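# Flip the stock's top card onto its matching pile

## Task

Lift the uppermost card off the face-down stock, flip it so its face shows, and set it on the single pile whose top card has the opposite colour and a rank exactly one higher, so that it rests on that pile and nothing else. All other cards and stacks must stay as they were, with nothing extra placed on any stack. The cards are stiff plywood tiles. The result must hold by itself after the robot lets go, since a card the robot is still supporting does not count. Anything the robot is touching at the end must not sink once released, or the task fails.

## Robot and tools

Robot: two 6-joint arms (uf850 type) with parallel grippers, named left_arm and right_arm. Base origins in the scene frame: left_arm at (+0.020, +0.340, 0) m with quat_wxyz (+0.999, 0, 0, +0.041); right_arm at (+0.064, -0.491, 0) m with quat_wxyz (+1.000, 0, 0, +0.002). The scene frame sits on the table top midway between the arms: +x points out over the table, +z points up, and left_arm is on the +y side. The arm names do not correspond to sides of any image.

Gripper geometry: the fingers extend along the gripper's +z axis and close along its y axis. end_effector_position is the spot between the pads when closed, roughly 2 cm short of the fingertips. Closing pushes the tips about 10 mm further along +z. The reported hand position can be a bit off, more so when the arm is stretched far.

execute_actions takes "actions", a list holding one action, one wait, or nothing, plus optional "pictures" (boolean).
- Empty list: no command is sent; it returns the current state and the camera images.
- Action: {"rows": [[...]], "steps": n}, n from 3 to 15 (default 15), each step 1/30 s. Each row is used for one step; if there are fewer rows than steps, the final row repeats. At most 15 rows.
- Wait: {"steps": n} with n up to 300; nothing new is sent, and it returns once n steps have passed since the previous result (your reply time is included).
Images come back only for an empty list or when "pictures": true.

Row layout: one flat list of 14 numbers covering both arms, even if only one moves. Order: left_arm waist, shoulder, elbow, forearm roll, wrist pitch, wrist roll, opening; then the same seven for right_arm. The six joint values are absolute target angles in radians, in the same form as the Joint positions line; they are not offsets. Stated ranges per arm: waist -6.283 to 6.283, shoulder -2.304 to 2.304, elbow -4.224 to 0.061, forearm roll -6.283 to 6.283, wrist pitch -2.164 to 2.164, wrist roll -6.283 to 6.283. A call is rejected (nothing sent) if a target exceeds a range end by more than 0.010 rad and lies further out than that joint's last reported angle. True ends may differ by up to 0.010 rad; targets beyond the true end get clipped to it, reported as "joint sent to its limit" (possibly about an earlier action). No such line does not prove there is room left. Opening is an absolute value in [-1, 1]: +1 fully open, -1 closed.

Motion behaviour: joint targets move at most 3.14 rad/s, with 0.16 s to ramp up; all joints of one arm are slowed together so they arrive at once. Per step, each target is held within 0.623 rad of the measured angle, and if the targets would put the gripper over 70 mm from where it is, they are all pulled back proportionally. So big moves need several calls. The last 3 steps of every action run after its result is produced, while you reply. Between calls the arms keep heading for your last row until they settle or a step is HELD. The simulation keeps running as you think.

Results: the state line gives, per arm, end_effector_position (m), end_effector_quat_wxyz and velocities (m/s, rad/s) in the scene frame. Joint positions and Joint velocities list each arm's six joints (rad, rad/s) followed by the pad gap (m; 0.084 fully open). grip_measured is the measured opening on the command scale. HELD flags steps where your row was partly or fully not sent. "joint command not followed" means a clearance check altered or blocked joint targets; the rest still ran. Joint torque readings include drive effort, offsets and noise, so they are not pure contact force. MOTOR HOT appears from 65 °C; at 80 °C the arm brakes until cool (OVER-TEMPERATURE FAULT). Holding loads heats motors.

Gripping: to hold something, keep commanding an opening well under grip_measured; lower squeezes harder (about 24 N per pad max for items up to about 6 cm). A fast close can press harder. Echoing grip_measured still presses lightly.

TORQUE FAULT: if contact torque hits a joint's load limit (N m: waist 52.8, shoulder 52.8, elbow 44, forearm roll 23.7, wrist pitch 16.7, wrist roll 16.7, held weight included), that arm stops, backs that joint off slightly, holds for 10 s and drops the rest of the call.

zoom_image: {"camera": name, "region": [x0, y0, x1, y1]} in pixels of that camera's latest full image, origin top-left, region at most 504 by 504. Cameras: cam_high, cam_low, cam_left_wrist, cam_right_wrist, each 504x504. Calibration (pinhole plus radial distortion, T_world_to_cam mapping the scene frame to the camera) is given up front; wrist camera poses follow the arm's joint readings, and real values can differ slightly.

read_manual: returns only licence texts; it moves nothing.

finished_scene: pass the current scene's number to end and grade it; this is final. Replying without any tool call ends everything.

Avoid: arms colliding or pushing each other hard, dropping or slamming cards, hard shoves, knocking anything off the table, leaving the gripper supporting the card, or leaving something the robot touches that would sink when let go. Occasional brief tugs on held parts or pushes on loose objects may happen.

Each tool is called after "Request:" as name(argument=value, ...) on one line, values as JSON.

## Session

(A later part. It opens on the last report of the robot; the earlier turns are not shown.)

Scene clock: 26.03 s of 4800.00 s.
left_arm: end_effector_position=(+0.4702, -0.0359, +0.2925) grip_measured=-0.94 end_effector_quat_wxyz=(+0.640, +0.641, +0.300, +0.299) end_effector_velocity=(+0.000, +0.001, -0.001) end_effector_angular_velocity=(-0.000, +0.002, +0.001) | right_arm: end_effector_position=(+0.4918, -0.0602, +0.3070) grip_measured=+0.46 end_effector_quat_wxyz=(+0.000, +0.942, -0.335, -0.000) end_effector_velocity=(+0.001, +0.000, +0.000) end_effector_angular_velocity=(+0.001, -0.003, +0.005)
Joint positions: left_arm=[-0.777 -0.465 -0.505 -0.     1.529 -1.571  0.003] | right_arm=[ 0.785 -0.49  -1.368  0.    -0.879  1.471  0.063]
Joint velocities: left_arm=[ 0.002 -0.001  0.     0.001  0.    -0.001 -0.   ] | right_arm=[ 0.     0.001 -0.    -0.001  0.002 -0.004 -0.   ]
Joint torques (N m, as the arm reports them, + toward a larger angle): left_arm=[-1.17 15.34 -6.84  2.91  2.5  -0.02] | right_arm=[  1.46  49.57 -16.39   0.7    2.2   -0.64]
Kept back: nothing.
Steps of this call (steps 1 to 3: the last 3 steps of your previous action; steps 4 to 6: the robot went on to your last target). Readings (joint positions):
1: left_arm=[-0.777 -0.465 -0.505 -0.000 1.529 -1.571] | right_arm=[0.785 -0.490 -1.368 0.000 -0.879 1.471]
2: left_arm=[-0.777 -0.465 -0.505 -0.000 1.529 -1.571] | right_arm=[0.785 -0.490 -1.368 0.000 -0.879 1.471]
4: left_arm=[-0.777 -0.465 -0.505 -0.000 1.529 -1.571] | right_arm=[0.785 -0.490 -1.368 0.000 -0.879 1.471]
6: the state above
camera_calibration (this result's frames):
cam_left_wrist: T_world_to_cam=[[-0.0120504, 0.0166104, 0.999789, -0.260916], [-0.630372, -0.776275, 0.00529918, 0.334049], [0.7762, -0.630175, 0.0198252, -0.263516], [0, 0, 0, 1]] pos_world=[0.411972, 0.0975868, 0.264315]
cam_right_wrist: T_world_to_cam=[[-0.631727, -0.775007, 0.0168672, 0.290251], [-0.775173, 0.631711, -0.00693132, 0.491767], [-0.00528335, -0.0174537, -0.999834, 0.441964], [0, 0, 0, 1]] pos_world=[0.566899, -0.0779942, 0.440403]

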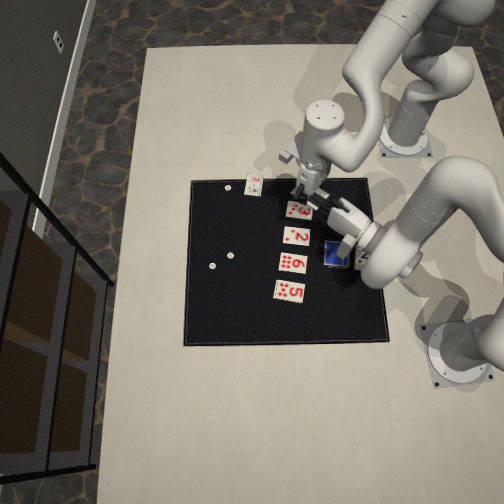

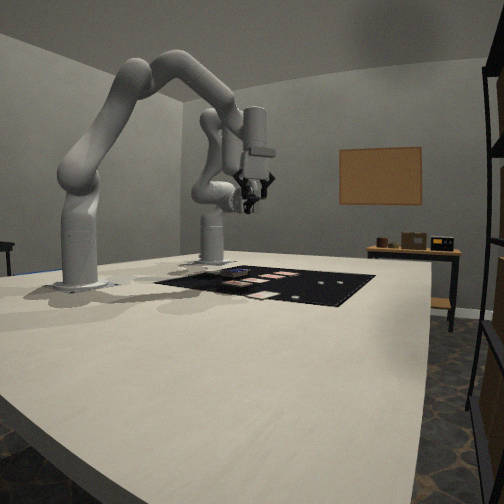

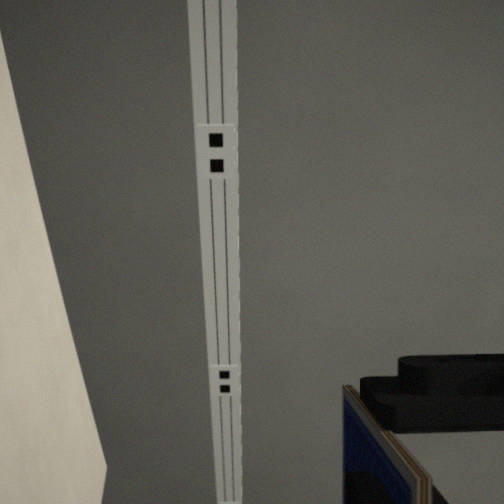

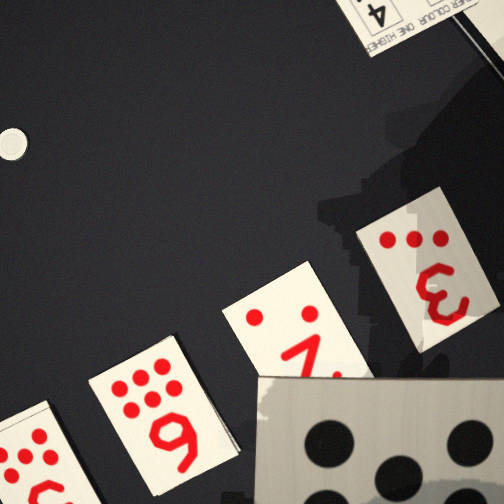

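Request:
execute_actions(actions=[{"rows":[[-0.777,-0.465,-0.5055,0,1.53,-1.571,-0.5,0.785,-0.49,-1.368,0,-0.878,1.471,0.2],[-0.777,-0.465,-0.5055,0,1.53,-1.571,0,0.785,-0.49,-1.368,0,-0.878,1.471,0.2],[-0.777,-0.465,-0.5055,0,1.53,-1.571,0,0.785,-0.49,-1.368,0,-0.878,1.471,0.2],[-0.777,-0.465,-0.5055,0,1.53,-1.571,0,0.785,-0.49,-1.368,0,-0.878,1.471,0.2],[-0.777,-0.465,-0.5055,0,1.53,-1.571,0,0.785,-0.49,-1.368,0,-0.878,1.471,0.2],[-0.777,-0.465,-0.5055,0,1.53,-1.571,0,0.785,-0.49,-1.368,0,-0.878,1.471,0.2],[-0.777,-0.428,-0.425,0,1.57,-1.571,0,0.785,-0.49,-1.368,0,-0.878,1.471,0.2],[-0.777,-0.428,-0.425,0,1.57,-1.571,0,0.785,-0.49,-1.368,0,-0.878,1.471,0.2],[-0.777,-0.3915,-0.3524,0,1.61,-1.571,0,0.785,-0.49,-1.368,0,-0.878,1.471,0.2]],"steps":15}])

Request:
execute_actions(actions=[{"steps":6}], pictures=true)

Scene clock: 26.57 s of 4800.00 s.
left_arm: end_effector_position=(+0.4430, -0.0136, +0.2925) grip_measured=-0.02 end_effector_quat_wxyz=(+0.640, +0.641, +0.300, +0.299) end_effector_velocity=(-0.216, +0.183, -0.004) end_effector_angular_velocity=(+0.013, +0.016, +0.006) | right_arm: end_effector_position=(+0.4922, -0.0599, +0.3069) grip_measured=+0.46 end_effector_quat_wxyz=(-0.000, +0.942, -0.335, +0.000) end_effector_velocity=(-0.001, -0.001, +0.000) end_effector_angular_velocity=(-0.002, +0.003, -0.002)
Joint positions: left_arm=[-0.777 -0.422 -0.415  0.     1.577 -1.571  0.043] | right_arm=[ 0.785 -0.49  -1.368 -0.    -0.877  1.471  0.063]
Joint velocities: left_arm=[ 0.003  0.347  0.72  -0.003  0.352 -0.     0.003] | right_arm=[-0.001  0.001  0.     0.001 -0.004  0.    -0.   ]
Joint torques (N m, as the arm reports them, + toward a larger angle): left_arm=[-0.41  7.15 -8.87  0.79  1.54  0.1 ] | right_arm=[  2.38  49.04 -15.68   1.09   0.12  -0.42]
Steps of this call (steps 1 to 4: the robot went on to your last target; steps 5 to 16: the first 12 steps of this action). Readings (joint positions):
5: left_arm=[-0.777 -0.465 -0.505 -0.000 1.529 -1.571] | right_arm=[0.785 -0.490 -1.368 -0.000 -0.879 1.471]
6: left_arm=[-0.777 -0.465 -0.506 0.000 1.531 -1.571] | right_arm=[0.785 -0.490 -1.368 -0.000 -0.877 1.471]
8: left_arm=[-0.777 -0.465 -0.506 0.001 1.532 -1.571] | right_arm=[0.785 -0.490 -1.368 -0.000 -0.876 1.471]
12: left_arm=[-0.777 -0.463 -0.501 0.000 1.534 -1.571] | right_arm=[0.785 -0.490 -1.368 -0.000 -0.877 1.471]
16: the state above

Scene clock: 26.77 s of 4800.00 s.
left_arm: end_effector_position=(+0.4255, +0.0011, +0.2929) grip_measured=-0.01 end_effector_quat_wxyz=(+0.641, +0.641, +0.300, +0.299) end_effector_velocity=(-0.016, +0.013, +0.002) end_effector_angular_velocity=(-0.005, -0.006, -0.001) | right_arm: end_effector_position=(+0.4921, -0.0600, +0.3070) grip_measured=+0.46 end_effector_quat_wxyz=(-0.000, +0.942, -0.335, +0.000) end_effector_velocity=(-0.000, +0.000, -0.000) end_effector_angular_velocity=(-0.001, +0.001, -0.000)
Joint positions: left_arm=[-0.777 -0.394 -0.357  0.     1.607 -1.571  0.044] | right_arm=[ 0.785 -0.49  -1.368 -0.    -0.878  1.471  0.063]
Joint velocities: left_arm=[-0.001  0.025  0.051  0.     0.034  0.     0.   ] | right_arm=[ 0.001 -0.     0.     0.    -0.001  0.001 -0.   ]
Joint torques (N m, as the arm reports them, + toward a larger angle): left_arm=[ 1.34  8.71 -5.66  0.72  1.67  0.1 ] | right_arm=[  3.5   51.02 -16.16   1.36   0.1   -0.44]
Kept back: nothing.
Steps of this call (steps 1 to 3: the last 3 steps of your previous action; steps 4 to 6: the robot went on to your last target). Readings (joint positions):
1: left_arm=[-0.777 -0.412 -0.394 0.000 1.587 -1.571] | right_arm=[0.785 -0.490 -1.368 -0.000 -0.878 1.471]
2: left_arm=[-0.777 -0.404 -0.378 -0.000 1.595 -1.571] | right_arm=[0.785 -0.490 -1.368 -0.000 -0.878 1.471]
4: left_arm=[-0.777 -0.397 -0.363 -0.000 1.604 -1.571] | right_arm=[0.785 -0.490 -1.368 -0.000 -0.878 1.471]
6: the state above
camera_calibration (this result's frames):
cam_left_wrist: T_world_to_cam=[[-0.013069, 0.0176135, 0.999759, -0.261998], [-0.630797, -0.775929, 0.00542425, 0.334784], [0.775838, -0.630574, 0.0212511, -0.205767], [0, 0, 0, 1]] pos_world=[0.367399, 0.134632, 0.264492]
cam_right_wrist: T_world_to_cam=[[-0.631643, -0.7751, 0.0157119, 0.290881], [-0.775247, 0.631619, -0.00706864, 0.49188], [-0.00444502, -0.0166454, -0.999852, 0.441552], [0, 0, 0, 1]] pos_world=[0.567025, -0.0778689, 0.440393]

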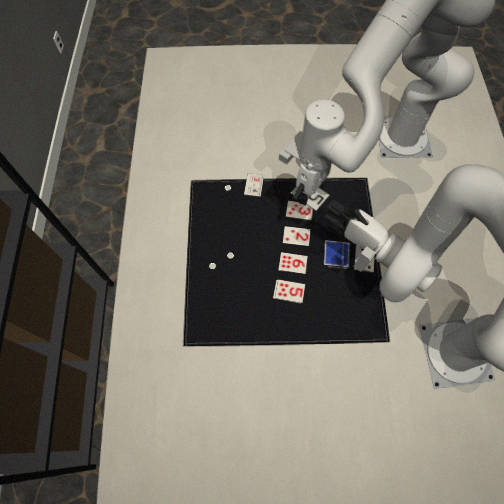

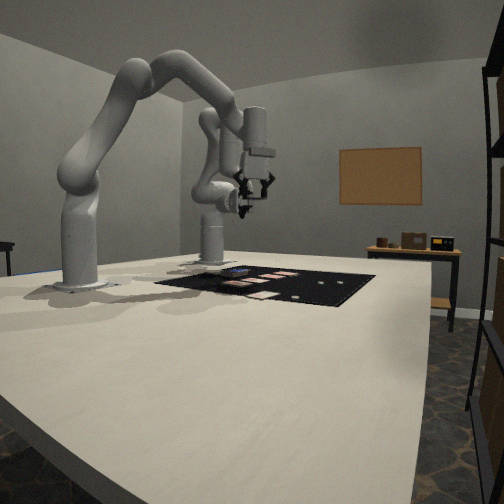

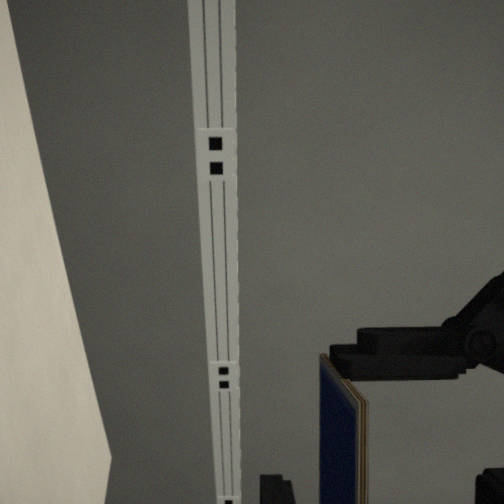

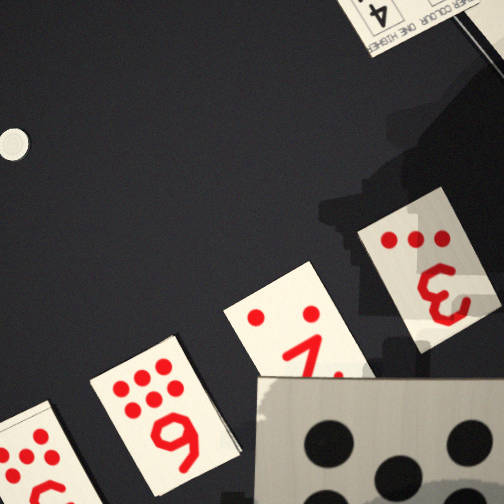

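Request:
execute_actions(actions=[{"rows":[[0.6,-0.3915,-0.3524,0,1.61,-1.571,0,0.785,-0.49,-1.368,0,-0.878,1.471,0.2]],"steps":15}])

Request:
execute_actions(actions=[{"steps":15}])

Request:
execute_actions(actions=[{"rows":[[0.6,-0.3915,-0.3524,0,1.61,-1.571,0,0.842,-0.9695,-1.588,0,-0.6186,1.012,0.2]],"steps":15}])

Request:
execute_actions(actions=[{"steps":30}], pictures=true)

Scene clock: 27.53 s of 4800.00 s.
left_arm: end_effector_position=(+0.4993, +0.1216, +0.2930) grip_measured=-0.01 end_effector_quat_wxyz=(+0.595, +0.595, +0.383, +0.383) end_effector_velocity=(+0.174, +0.381, +0.001) end_effector_angular_velocity=(-0.000, -0.002, +0.794) | right_arm: end_effector_position=(+0.4921, -0.0600, +0.3070) grip_measured=+0.46 end_effector_quat_wxyz=(+0.000, +0.942, -0.335, +0.000) end_effector_velocity=(+0.000, -0.000, -0.000) end_effector_angular_velocity=(-0.001, -0.001, -0.000)
Joint positions: left_arm=[-0.508 -0.392 -0.353 -0.     1.61  -1.571  0.044] | right_arm=[ 0.785 -0.49  -1.368  0.    -0.878  1.471  0.063]
Joint velocities: left_arm=[ 0.795  0.001 -0.     0.001  0.001  0.001 -0.   ] | right_arm=[-0.    -0.     0.    -0.001  0.     0.001  0.   ]
Joint torques (N m, as the arm reports them, + toward a larger angle): left_arm=[ 0.18 10.14 -4.76  0.72  1.58  0.03] | right_arm=[  3.44  49.93 -16.2    1.25   0.08  -0.42]
Steps of this call (steps 1 to 11: the robot went on to your last target; steps 12 to 23: the first 12 steps of this action). Readings (joint positions):
12: left_arm=[-0.777 -0.392 -0.353 0.000 1.610 -1.571] | right_arm=[0.785 -0.490 -1.368 0.000 -0.878 1.471]
13: left_arm=[-0.772 -0.392 -0.353 0.000 1.610 -1.571] | right_arm=[0.785 -0.490 -1.368 -0.000 -0.878 1.471]
15: left_arm=[-0.727 -0.392 -0.353 0.000 1.610 -1.571] | right_arm=[0.785 -0.490 -1.368 0.000 -0.878 1.471]
19: left_arm=[-0.615 -0.392 -0.353 -0.000 1.610 -1.571] | right_arm=[0.785 -0.490 -1.368 -0.000 -0.878 1.471]
23: the state above

Scene clock: 28.03 s of 4800.00 s.
left_arm: end_effector_position=(+0.5463, +0.3245, +0.2930) grip_measured=-0.01 end_effector_quat_wxyz=(+0.507, +0.507, +0.493, +0.493) end_effector_velocity=(+0.012, +0.418, +0.000) end_effector_angular_velocity=(+0.000, +0.000, +0.795) | right_arm: end_effector_position=(+0.4921, -0.0600, +0.3070) grip_measured=+0.46 end_effector_quat_wxyz=(+0.000, +0.942, -0.335, +0.000) end_effector_velocity=(+0.000, +0.000, -0.000) end_effector_angular_velocity=(-0.000, +0.000, -0.000)
Joint positions: left_arm=[-0.11  -0.392 -0.353 -0.     1.61  -1.571  0.044] | right_arm=[ 0.785 -0.49  -1.368  0.    -0.878  1.471  0.063]
Joint velocities: left_arm=[ 0.794  0.001 -0.    -0.    -0.001  0.    -0.   ] | right_arm=[ 0.    -0.001 -0.    -0.    -0.     0.001  0.   ]
Joint torques (N m, as the arm reports them, + toward a larger angle): left_arm=[ 0.6   9.68 -4.81  0.75  1.56  0.14] | right_arm=[  2.82  50.93 -15.03   1.12   0.22  -0.35]
Kept back: nothing.
Steps of this call (steps 1 to 3: the last 3 steps of your previous action; steps 4 to 15: the robot went on to your last target). Readings (joint positions):
1: left_arm=[-0.482 -0.392 -0.353 -0.000 1.610 -1.571] | right_arm=[0.785 -0.490 -1.368 0.000 -0.878 1.471]
2: left_arm=[-0.455 -0.392 -0.353 -0.000 1.610 -1.571] | right_arm=[0.785 -0.490 -1.368 -0.000 -0.878 1.471]
4: left_arm=[-0.402 -0.392 -0.353 -0.000 1.610 -1.571] | right_arm=[0.785 -0.490 -1.368 -0.000 -0.878 1.471]
8: left_arm=[-0.296 -0.392 -0.353 -0.000 1.610 -1.571] | right_arm=[0.785 -0.490 -1.368 -0.000 -0.878 1.471]
15: the state above

Scene clock: 28.43 s of 4800.00 s.
left_arm: end_effector_position=(+0.5246, +0.4901, +0.2930) grip_measured=-0.01 end_effector_quat_wxyz=(+0.423, +0.423, +0.567, +0.567) end_effector_velocity=(-0.119, +0.400, -0.000) end_effector_angular_velocity=(-0.000, +0.002, +0.793) | right_arm: end_effector_position=(+0.5167, -0.0062, +0.1910) grip_measured=+0.46 end_effector_quat_wxyz=(+0.000, +0.980, -0.201, -0.000) end_effector_velocity=(+0.042, +0.133, -0.364) end_effector_angular_velocity=(-0.005, +0.005, +0.810)
Joint positions: left_arm=[ 0.208 -0.392 -0.352 -0.     1.61  -1.571  0.044] | right_arm=[ 0.816 -0.749 -1.487  0.    -0.738  1.224  0.063]
Joint velocities: left_arm=[ 0.792  0.     0.    -0.001 -0.002  0.    -0.   ] | right_arm=[ 0.09  -0.754 -0.343 -0.     0.405 -0.719 -0.   ]
Joint torques (N m, as the arm reports them, + toward a larger angle): left_arm=[ 0.52 10.43 -4.46  0.67  1.49  0.08] | right_arm=[  2.32  59.89 -14.59   0.66   0.02  -0.46]
Steps of this call (steps 1 to 12: the first 12 steps of this action). Readings (joint positions):
1: left_arm=[-0.084 -0.392 -0.353 -0.000 1.610 -1.571] | right_arm=[0.785 -0.490 -1.368 -0.000 -0.878 1.471]
2: left_arm=[-0.057 -0.392 -0.353 -0.000 1.610 -1.571] | right_arm=[0.786 -0.495 -1.371 -0.000 -0.875 1.465]
4: left_arm=[-0.004 -0.392 -0.353 -0.000 1.610 -1.571] | right_arm=[0.791 -0.537 -1.394 0.000 -0.851 1.422]
8: left_arm=[0.102 -0.392 -0.352 -0.000 1.610 -1.571] | right_arm=[0.804 -0.648 -1.440 -0.000 -0.793 1.320]
12: the state above

Scene clock: 29.43 s of 4800.00 s.
left_arm: end_effector_position=(+0.4291, +0.6713, +0.2930) grip_measured=-0.01 end_effector_quat_wxyz=(+0.304, +0.304, +0.638, +0.638) end_effector_velocity=(-0.000, +0.001, +0.000) end_effector_angular_velocity=(-0.001, -0.001, +0.001) | right_arm: end_effector_position=(+0.5223, +0.0263, +0.0801) grip_measured=+0.46 end_effector_quat_wxyz=(+0.000, +0.997, -0.083, -0.000) end_effector_velocity=(-0.000, +0.000, -0.000) end_effector_angular_velocity=(-0.000, +0.001, -0.000)
Joint positions: left_arm=[ 0.6   -0.391 -0.352  0.     1.61  -1.571  0.044] | right_arm=[ 0.842 -0.969 -1.588  0.    -0.619  1.012  0.063]
Joint velocities: left_arm=[ 0.002  0.001 -0.     0.    -0.001 -0.002 -0.   ] | right_arm=[ 0.    -0.001 -0.     0.    -0.     0.     0.   ]
Joint torques (N m, as the arm reports them, + toward a larger angle): left_arm=[ 0.52  9.46 -4.89  0.58  1.55  0.11] | right_arm=[  3.56  64.47 -14.16   0.84   0.09  -0.39]
Kept back: nothing.
Steps of this call (steps 1 to 3: the last 3 steps of your previous action; steps 4 to 30: the robot went on to your last target). Readings (joint positions):
1: left_arm=[0.235 -0.392 -0.352 -0.000 1.610 -1.571] | right_arm=[0.819 -0.774 -1.498 0.000 -0.724 1.200]
2: left_arm=[0.261 -0.392 -0.352 -0.000 1.610 -1.571] | right_arm=[0.822 -0.799 -1.509 0.000 -0.711 1.176]
4: left_arm=[0.314 -0.392 -0.352 -0.000 1.610 -1.571] | right_arm=[0.828 -0.848 -1.532 0.000 -0.684 1.128]
8: left_arm=[0.421 -0.392 -0.352 -0.000 1.610 -1.571] | right_arm=[0.838 -0.936 -1.571 -0.000 -0.637 1.045]
30: the state above
camera_calibration (this result's frames):
cam_left_wrist: T_world_to_cam=[[-0.0199698, -0.00957603, 0.999755, -0.252612], [0.63976, -0.768556, 0.00541752, 0.30695], [0.768315, 0.639711, 0.0214743, -0.635548], [0, 0, 0, 1]] pos_world=[0.286882, 0.640056, 0.264535]
cam_right_wrist: T_world_to_cam=[[-0.166995, -0.985831, 0.0158346, 0.143256], [-0.985948, 0.166902, -0.0070409, 0.581503], [0.0042983, -0.0167879, -0.99985, 0.211719], [0, 0, 0, 1]] pos_world=[0.596345, 0.0477266, 0.213514]

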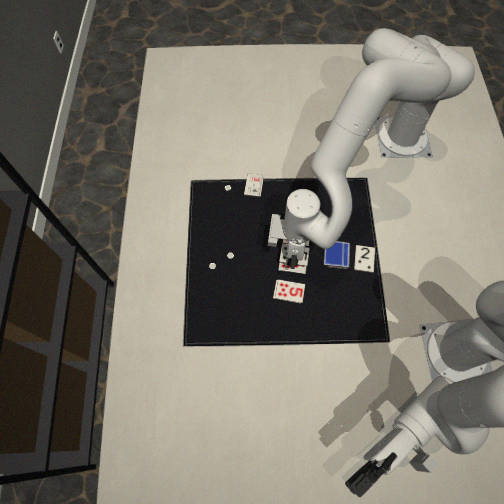

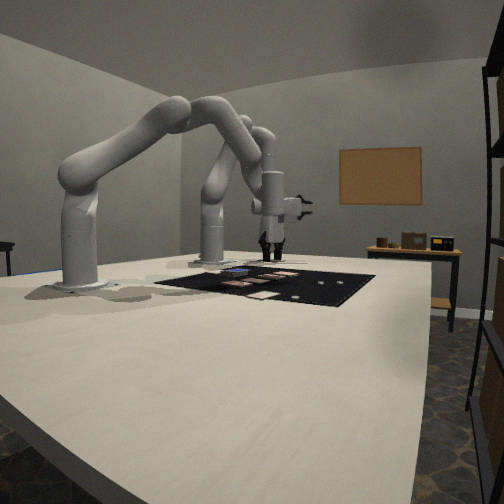

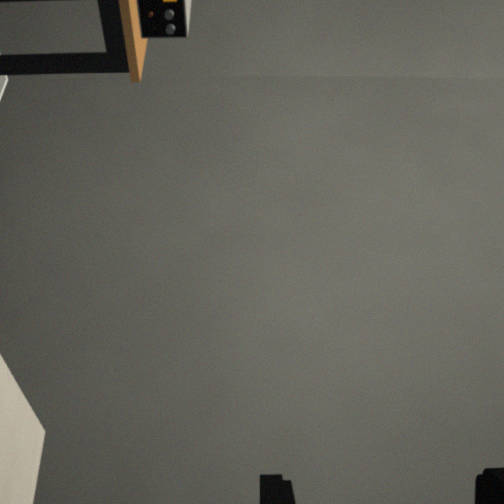

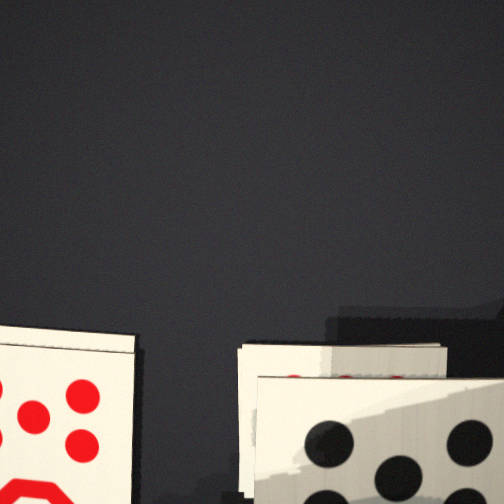

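Request:
execute_actions(actions=[{"rows":[[0.6,-0.3915,-0.3524,0,1.61,-1.571,0,0.845,-1.02,-1.606,0,-0.587,1.015,0.2],[0.6,-0.3915,-0.3524,0,1.61,-1.571,0,0.845,-1.02,-1.606,0,-0.587,1.015,0.2],[0.6,-0.3915,-0.3524,0,1.61,-1.571,0,0.845,-1.02,-1.606,0,-0.587,1.015,0.2],[0.6,-0.3915,-0.3524,0,1.61,-1.571,0,0.845,-1.02,-1.606,0,-0.587,1.015,0.2],[0.6,-0.3915,-0.3524,0,1.61,-1.571,0,0.845,-1.0695,-1.6247,0,-0.5552,1.015,0.2]],"steps":15}])

Request:
execute_actions(actions=[{"steps":8}], pictures=true)

Request:
zoom_image(camera="cam_low", region=[225, 245, 305, 295])

Scene clock: 30.17 s of 4800.00 s.
left_arm: end_effector_position=(+0.4290, +0.6714, +0.2930) grip_measured=-0.01 end_effector_quat_wxyz=(+0.304, +0.304, +0.638, +0.638) end_effector_velocity=(+0.000, -0.000, -0.001) end_effector_angular_velocity=(-0.002, +0.001, -0.001) | right_arm: end_effector_position=(+0.5223, +0.0293, +0.0263) grip_measured=+0.46 end_effector_quat_wxyz=(+0.001, +0.997, -0.083, -0.001) end_effector_velocity=(+0.010, +0.012, -0.025) end_effector_angular_velocity=(+0.026, -0.023, +0.001)
Joint positions: left_arm=[ 0.6   -0.391 -0.352  0.     1.61  -1.571  0.044] | right_arm=[ 0.845 -1.065 -1.622 -0.    -0.559  1.015  0.063]
Joint velocities: left_arm=[-0.001 -0.001  0.     0.    -0.001 -0.001 -0.   ] | right_arm=[ 0.001 -0.058 -0.043 -0.001  0.05   0.     0.   ]
Joint torques (N m, as the arm reports them, + toward a larger angle): left_arm=[ 0.83 10.47 -4.78  0.68  1.59  0.05] | right_arm=[  2.23  71.64 -13.68   1.46   0.04  -0.52]
Steps of this call (steps 1 to 10: the robot went on to your last target; steps 11 to 22: the first 12 steps of this action). Readings (joint positions):
11: left_arm=[0.600 -0.392 -0.352 0.000 1.610 -1.571] | right_arm=[0.842 -0.970 -1.588 -0.000 -0.618 1.012]
12: left_arm=[0.600 -0.391 -0.352 0.000 1.610 -1.571] | right_arm=[0.842 -0.974 -1.591 0.000 -0.615 1.012]
14: left_arm=[0.600 -0.392 -0.352 0.000 1.610 -1.571] | right_arm=[0.843 -0.994 -1.598 0.000 -0.603 1.013]
18: left_arm=[0.600 -0.392 -0.352 0.000 1.610 -1.571] | right_arm=[0.845 -1.040 -1.613 0.000 -0.575 1.015]
22: the state above

Scene clock: 30.43 s of 4800.00 s.
left_arm: end_effector_position=(+0.4290, +0.6714, +0.2930) grip_measured=-0.01 end_effector_quat_wxyz=(+0.304, +0.304, +0.638, +0.638) end_effector_velocity=(-0.001, +0.001, +0.000) end_effector_angular_velocity=(+0.000, +0.001, +0.002) | right_arm: end_effector_position=(+0.5230, +0.0302, +0.0244) grip_measured=+0.46 end_effector_quat_wxyz=(-0.000, +0.997, -0.083, +0.000) end_effector_velocity=(-0.001, -0.000, -0.003) end_effector_angular_velocity=(-0.001, +0.001, +0.002)
Joint positions: left_arm=[ 0.6   -0.391 -0.352  0.     1.61  -1.571  0.044] | right_arm=[ 0.845 -1.069 -1.625  0.    -0.555  1.015  0.063]
Joint velocities: left_arm=[ 0.002  0.001  0.    -0.001 -0.001  0.001  0.   ] | right_arm=[ 0.001 -0.004  0.     0.     0.002 -0.    -0.   ]
Joint torques (N m, as the arm reports them, + toward a larger angle): left_arm=[ 0.41 10.1  -4.58  0.32  1.52  0.13] | right_arm=[  3.77  66.52 -13.86   0.68   0.12  -0.42]
Kept back: nothing.
Steps of this call (steps 1 to 3: the last 3 steps of your previous action; steps 4 to 8: the robot went on to your last target). Readings (joint positions):
1: left_arm=[0.600 -0.391 -0.352 0.000 1.610 -1.571] | right_arm=[0.845 -1.066 -1.623 -0.000 -0.558 1.015]
2: left_arm=[0.600 -0.392 -0.352 0.000 1.610 -1.571] | right_arm=[0.845 -1.067 -1.624 -0.000 -0.557 1.015]
4: left_arm=[0.600 -0.392 -0.352 -0.000 1.610 -1.571] | right_arm=[0.845 -1.068 -1.625 0.000 -0.556 1.015]
8: the state above
camera_calibration (this result's frames):
cam_left_wrist: T_world_to_cam=[[-0.0199672, -0.00958175, 0.999755, -0.25261], [0.639936, -0.768409, 0.00541635, 0.306892], [0.768169, 0.639887, 0.0214747, -0.635605], [0, 0, 0, 1]] pos_world=[0.286817, 0.640114, 0.264535]
cam_right_wrist: T_world_to_cam=[[-0.166984, -0.985839, 0.0154113, 0.14814], [-0.985949, 0.166889, -0.00730042, 0.581155], [0.00462507, -0.0164138, -0.999855, 0.155918], [0, 0, 0, 1]] pos_world=[0.597005, 0.0516135, 0.157855]

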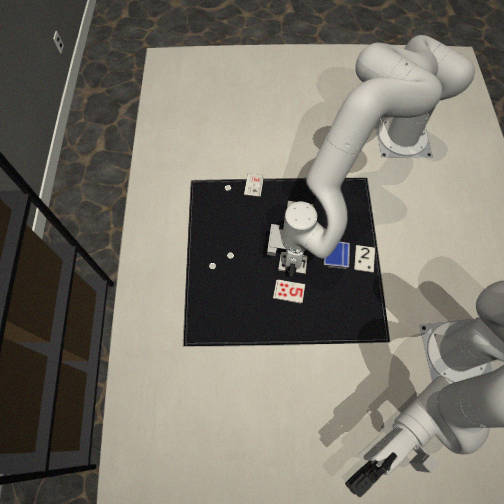

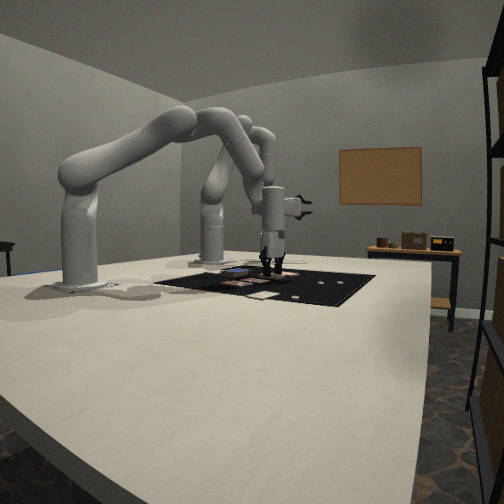

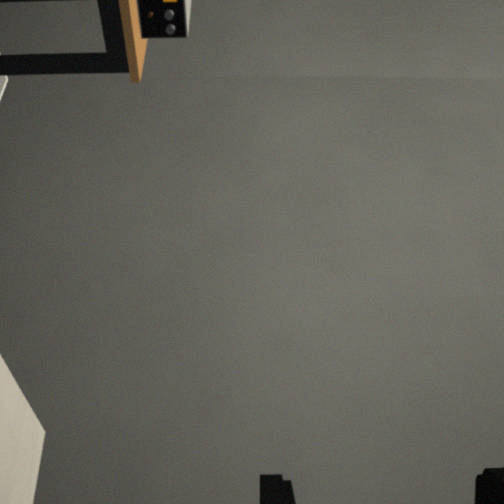

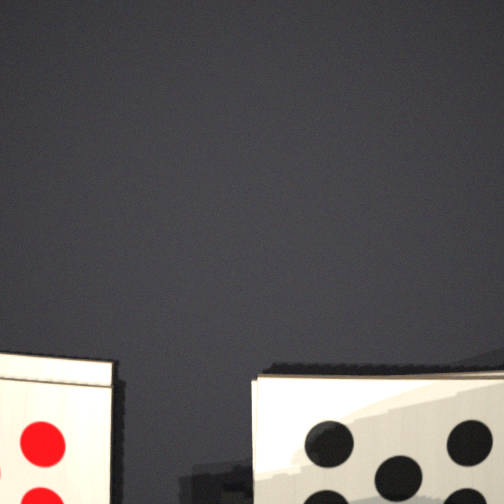

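Region (225, 245, 305, 295) of cam_low's 504x504 image, scaled by 6.300, with more detail than that image has; it fills the top 315 rows of this view, and the rest is white.

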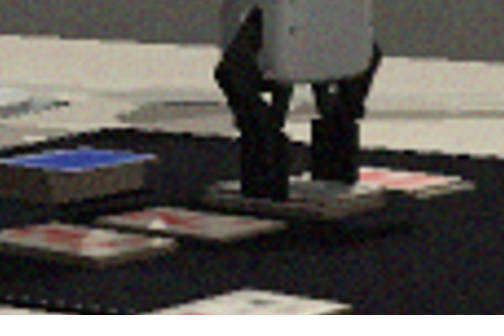

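Request:
execute_actions(actions=[{"rows":[[0.6,-0.3915,-0.3524,0,1.61,-1.571,0,0.845,-1.075,-1.6268,0,-0.552,1.015,0.2]],"steps":10}], pictures=true)

Request:
zoom_image(camera="cam_low", region=[245, 255, 305, 295])

Scene clock: 30.77 s of 4800.00 s.
left_arm: end_effector_position=(+0.4290, +0.6714, +0.2930) grip_measured=-0.01 end_effector_quat_wxyz=(+0.304, +0.304, +0.638, +0.638) end_effector_velocity=(+0.000, +0.000, +0.000) end_effector_angular_velocity=(-0.000, -0.001, +0.001) | right_arm: end_effector_position=(+0.5231, +0.0303, +0.0219) grip_measured=+0.46 end_effector_quat_wxyz=(-0.000, +0.997, -0.083, +0.000) end_effector_velocity=(+0.001, +0.002, -0.002) end_effector_angular_velocity=(+0.001, -0.001, +0.002)
Joint positions: left_arm=[ 0.6   -0.392 -0.352  0.     1.61  -1.571  0.044] | right_arm=[ 0.845 -1.074 -1.627 -0.    -0.553  1.015  0.063]
Joint velocities: left_arm=[-0.     0.    -0.001 -0.001  0.    -0.001 -0.   ] | right_arm=[ 0.001 -0.006 -0.007 -0.001  0.     0.     0.   ]
Joint torques (N m, as the arm reports them, + toward a larger angle): left_arm=[ 0.44 10.58 -4.97  0.52  1.55  0.06] | right_arm=[  2.12  60.97 -12.78   1.14   0.95  -0.53]
Steps of this call (steps 1 to 3: the robot went on to your last target; steps 4 to 10: the first 7 steps of this action). Readings (joint positions):
4: left_arm=[0.600 -0.392 -0.352 0.000 1.610 -1.571] | right_arm=[0.845 -1.069 -1.625 0.000 -0.555 1.015]
5: left_arm=[0.600 -0.391 -0.352 -0.000 1.610 -1.571] | right_arm=[0.845 -1.070 -1.625 0.000 -0.555 1.015]
7: left_arm=[0.600 -0.391 -0.352 -0.000 1.610 -1.571] | right_arm=[0.845 -1.072 -1.626 0.000 -0.553 1.015]
10: the state above
camera_calibration (this result's frames):
cam_left_wrist: T_world_to_cam=[[-0.0199674, -0.00958165, 0.999755, -0.25261], [0.639936, -0.768409, 0.00541654, 0.306892], [0.768169, 0.639887, 0.0214748, -0.635605], [0, 0, 0, 1]] pos_world=[0.286817, 0.640114, 0.264535]
cam_right_wrist: T_world_to_cam=[[-0.166963, -0.98584, 0.0156041, 0.148264], [-0.985953, 0.166868, -0.00718899, 0.581196], [0.00448337, -0.0165852, -0.999852, 0.153484], [0, 0, 0, 1]] pos_world=[0.597098, 0.0517267, 0.155326]

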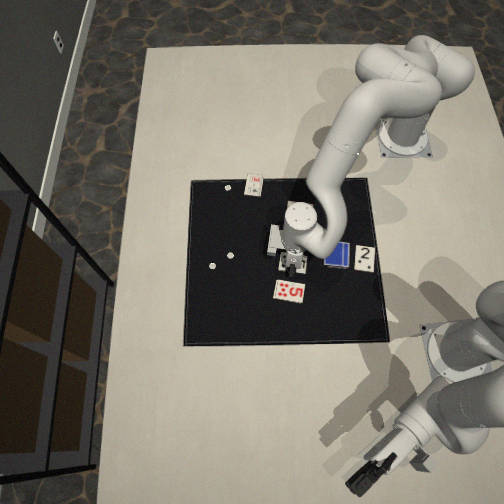

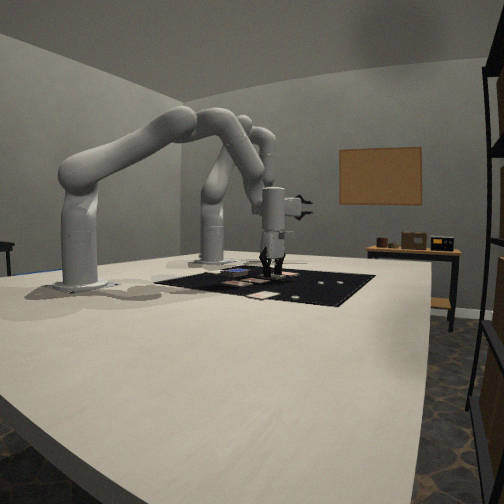

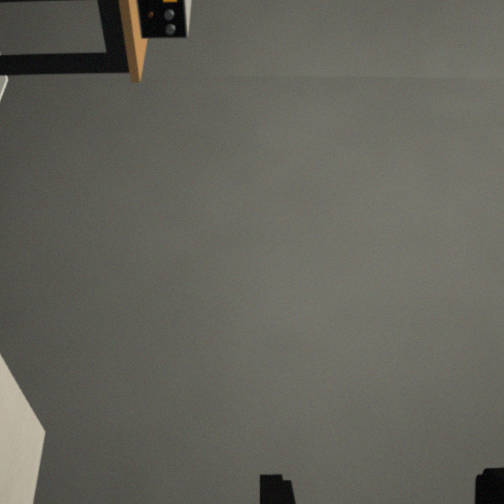

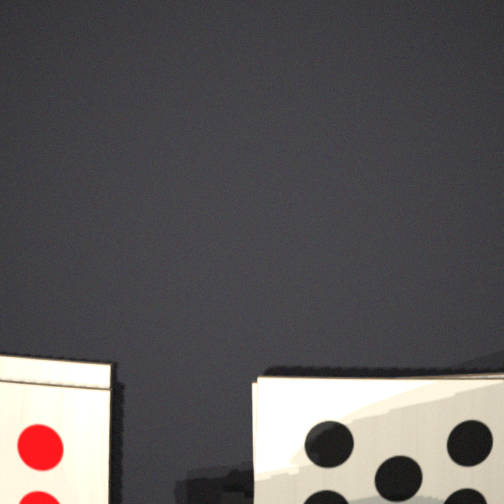

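Region (245, 255, 305, 295) of cam_low's 504x504 image, scaled by 8.400, with more detail than that image has.

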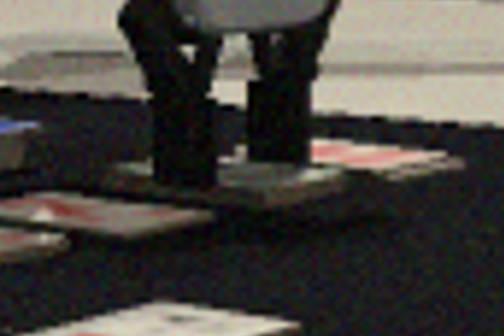

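Request:
execute_actions(actions=[{"rows":[[0.6,-0.3915,-0.3524,0,1.61,-1.571,0,0.845,-1.075,-1.6268,0,-0.552,1.015,0.4],[0.6,-0.3915,-0.3524,0,1.61,-1.571,0,0.845,-1.075,-1.6268,0,-0.552,1.015,0.5],[0.6,-0.3915,-0.3524,0,1.61,-1.571,0,0.845,-1.075,-1.6268,0,-0.552,1.015,0.6],[0.6,-0.3915,-0.3524,0,1.61,-1.571,0,0.845,-1.075,-1.6268,0,-0.552,1.015,0.7],[0.6,-0.3915,-0.3524,0,1.61,-1.571,0,0.845,-1.075,-1.6268,0,-0.552,1.015,0.75],[0.6,-0.3915,-0.3524,0,1.61,-1.571,0,0.845,-1.075,-1.6268,0,-0.552,1.015,0.75],[0.6,-0.3915,-0.3524,0,1.61,-1.571,0,0.845,-1.075,-1.6268,0,-0.552,1.015,0.75],[0.6,-0.3915,-0.3524,0,1.61,-1.571,0,0.845,-1.075,-1.6268,0,-0.552,1.015,0.75],[0.6,-0.3915,-0.3524,0,1.61,-1.571,0,0.845,-0.93,-1.575,0,-0.645,1.015,0.75]],"steps":15}])

Request:
execute_actions(actions=[{"rows":[[0.6,-0.3915,-0.3524,0,1.61,-1.571,0,0.845,-0.93,-1.575,0,-0.645,1.015,1],[0.6,-0.3915,-0.3524,0,1.61,-1.571,0,0.845,-0.93,-1.575,0,-0.645,1.015,1],[0.6,-0.3915,-0.3524,0,1.61,-1.571,0,0.845,-0.93,-1.575,0,-0.645,1.015,1],[0.6,-0.3915,-0.3524,0,1.61,-1.571,0,1.06,-0.66,-1.25,0,-0.59,-0.39,1]],"steps":15}])

Request:
execute_actions(actions=[{"steps":35}], pictures=true)

Request:
zoom_image(camera="cam_high", region=[260, 190, 390, 310])

Scene clock: 31.43 s of 4800.00 s.
left_arm: end_effector_position=(+0.4290, +0.6714, +0.2930) grip_measured=-0.01 end_effector_quat_wxyz=(+0.304, +0.304, +0.638, +0.638) end_effector_velocity=(-0.000, +0.000, +0.001) end_effector_angular_velocity=(+0.002, -0.000, +0.001) | right_arm: end_effector_position=(+0.5203, +0.0272, +0.0437) grip_measured=+0.74 end_effector_quat_wxyz=(+0.003, +0.997, -0.083, -0.002) end_effector_velocity=(+0.011, +0.014, +0.473) end_effector_angular_velocity=(+0.066, -0.058, +0.002)
Joint positions: left_arm=[ 0.6   -0.392 -0.352 -0.     1.61  -1.571  0.044] | right_arm=[ 0.845 -1.032 -1.606 -0.    -0.582  1.015  0.074]
Joint velocities: left_arm=[ 0.     0.001  0.    -0.     0.     0.001  0.   ] | right_arm=[ 0.002  0.805  0.235  0.    -0.481 -0.001  0.003]
Joint torques (N m, as the arm reports them, + toward a larger angle): left_arm=[ 0.62  9.85 -4.87  0.55  1.64  0.14] | right_arm=[  1.9   83.62 -18.62   0.9    0.54  -0.7 ]
Steps of this call (steps 1 to 3: the last 3 steps of your previous action; steps 4 to 8: the robot went on to your last target; steps 9 to 20: the first 12 steps of this action). Readings (joint positions):
9: left_arm=[0.600 -0.392 -0.352 -0.000 1.610 -1.571] | right_arm=[0.845 -1.074 -1.627 -0.000 -0.553 1.015]
10: left_arm=[0.600 -0.392 -0.352 0.000 1.610 -1.571] | right_arm=[0.845 -1.074 -1.627 -0.000 -0.553 1.015]
12: left_arm=[0.600 -0.392 -0.352 -0.000 1.610 -1.571] | right_arm=[0.845 -1.075 -1.627 0.000 -0.552 1.015]
16: left_arm=[0.600 -0.391 -0.352 0.000 1.610 -1.571] | right_arm=[0.845 -1.076 -1.625 0.000 -0.551 1.015]
20: the state above

Scene clock: 31.93 s of 4800.00 s.
left_arm: end_effector_position=(+0.4290, +0.6714, +0.2930) grip_measured=-0.01 end_effector_quat_wxyz=(+0.304, +0.304, +0.638, +0.638) end_effector_velocity=(+0.000, +0.000, +0.001) end_effector_angular_velocity=(-0.000, -0.002, +0.000) | right_arm: end_effector_position=(+0.4472, +0.0381, +0.1278) grip_measured=+1.00 end_effector_quat_wxyz=(-0.000, +0.993, +0.117, +0.000) end_effector_velocity=(-0.311, +0.018, +0.107) end_effector_angular_velocity=(-0.009, +0.004, +2.057)
Joint positions: left_arm=[ 0.6   -0.392 -0.352  0.     1.61  -1.571  0.044] | right_arm=[ 0.94  -0.813 -1.432  0.    -0.618  0.709  0.084]
Joint velocities: left_arm=[ 0.     0.001 -0.001  0.     0.    -0.001 -0.   ] | right_arm=[ 0.403  0.515  0.62  -0.001  0.096 -1.654  0.   ]
Joint torques (N m, as the arm reports them, + toward a larger angle): left_arm=[ 1.    9.83 -4.99  0.63  1.63  0.14] | right_arm=[  2.65  58.96 -13.3    1.49   0.22  -0.63]
Steps of this call (steps 1 to 3: the last 3 steps of your previous action; steps 4 to 15: the first 12 steps of this action). Readings (joint positions):
4: left_arm=[0.600 -0.392 -0.352 -0.000 1.610 -1.571] | right_arm=[0.845 -0.949 -1.586 0.000 -0.630 1.015]
5: left_arm=[0.600 -0.391 -0.352 -0.000 1.610 -1.571] | right_arm=[0.845 -0.942 -1.583 0.000 -0.635 1.015]
7: left_arm=[0.600 -0.391 -0.352 0.000 1.610 -1.571] | right_arm=[0.845 -0.935 -1.578 0.000 -0.641 1.015]
11: left_arm=[0.600 -0.392 -0.352 0.000 1.610 -1.571] | right_arm=[0.879 -0.889 -1.521 -0.000 -0.632 0.910]
15: the state above

Scene clock: 33.10 s of 4800.00 s.
left_arm: end_effector_position=(+0.4290, +0.6714, +0.2930) grip_measured=-0.01 end_effector_quat_wxyz=(+0.304, +0.304, +0.638, +0.638) end_effector_velocity=(+0.000, -0.000, +0.000) end_effector_angular_velocity=(+0.001, +0.000, -0.001) | right_arm: end_effector_position=(+0.3559, +0.0344, +0.1571) grip_measured=+1.00 end_effector_quat_wxyz=(+0.000, +0.747, +0.664, +0.000) end_effector_velocity=(+0.000, -0.000, +0.000) end_effector_angular_velocity=(+0.000, +0.000, +0.001)
Joint positions: left_arm=[ 0.6   -0.392 -0.352 -0.     1.61  -1.571  0.044] | right_arm=[ 1.06  -0.66  -1.25  -0.    -0.59  -0.39   0.084]
Joint velocities: left_arm=[-0.001 -0.    -0.    -0.     0.     0.001 -0.   ] | right_arm=[-0.     0.     0.     0.     0.    -0.001  0.   ]
Joint torques (N m, as the arm reports them, + toward a larger angle): left_arm=[ 0.8  10.15 -4.77  0.55  1.59  0.13] | right_arm=[  3.49  54.69 -13.46   1.18   0.19  -0.46]
Kept back: nothing.
Steps of this call (steps 1 to 3: the last 3 steps of your previous action; steps 4 to 35: the robot went on to your last target). Readings (joint positions):
1: left_arm=[0.600 -0.392 -0.352 0.000 1.610 -1.571] | right_arm=[0.954 -0.796 -1.412 0.000 -0.615 0.652]
2: left_arm=[0.600 -0.391 -0.352 -0.000 1.610 -1.571] | right_arm=[0.967 -0.779 -1.392 0.000 -0.612 0.589]
4: left_arm=[0.600 -0.392 -0.352 0.000 1.610 -1.571] | right_arm=[0.993 -0.746 -1.353 0.000 -0.606 0.446]
8: left_arm=[0.600 -0.391 -0.352 -0.000 1.610 -1.571] | right_arm=[1.035 -0.692 -1.289 0.000 -0.596 0.099]
35: the state above
camera_calibration (this result's frames):
cam_left_wrist: T_world_to_cam=[[-0.0199674, -0.00958191, 0.999755, -0.25261], [0.639936, -0.768409, 0.00541638, 0.306892], [0.768169, 0.639887, 0.021475, -0.635605], [0, 0, 0, 1]] pos_world=[0.286817, 0.640114, 0.264535]
cam_right_wrist: T_world_to_cam=[[0.992847, -0.118343, 0.0158154, -0.320415], [-0.118244, -0.99296, -0.00704472, 0.147732], [0.0165378, 0.00512425, -0.99985, 0.284445], [0, 0, 0, 1]] pos_world=[0.330887, 0.107316, 0.290511]

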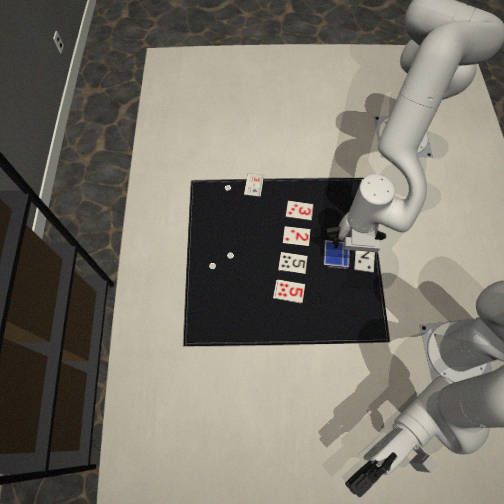

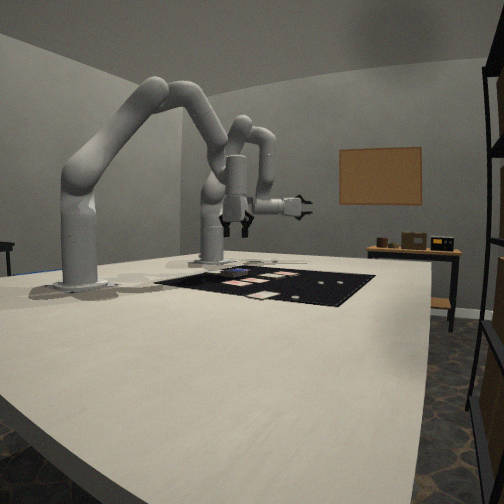

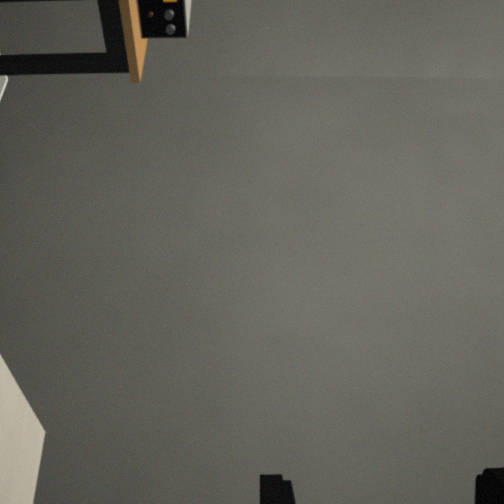

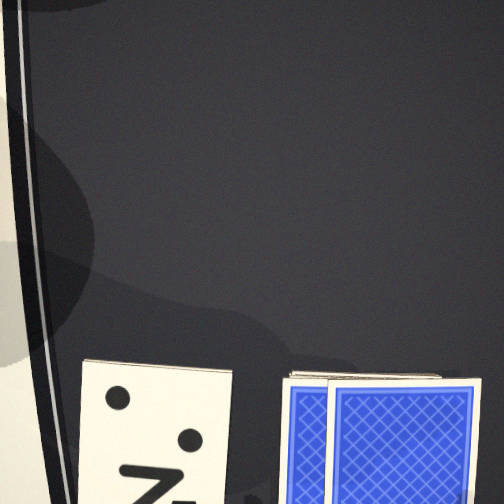

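Region (260, 190, 390, 310) of cam_high's 504x504 image, scaled by 3.877, with more detail than that image has; it fills the top 465 rows of this view, and the rest is white.

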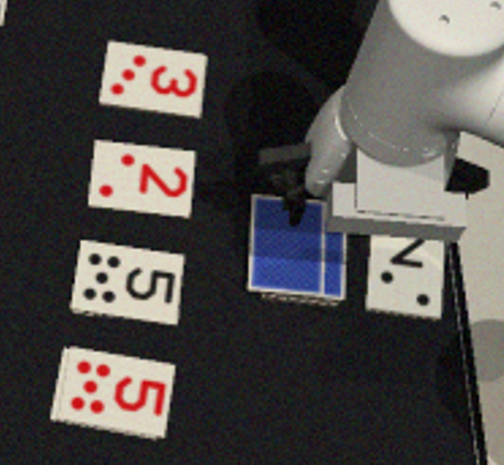

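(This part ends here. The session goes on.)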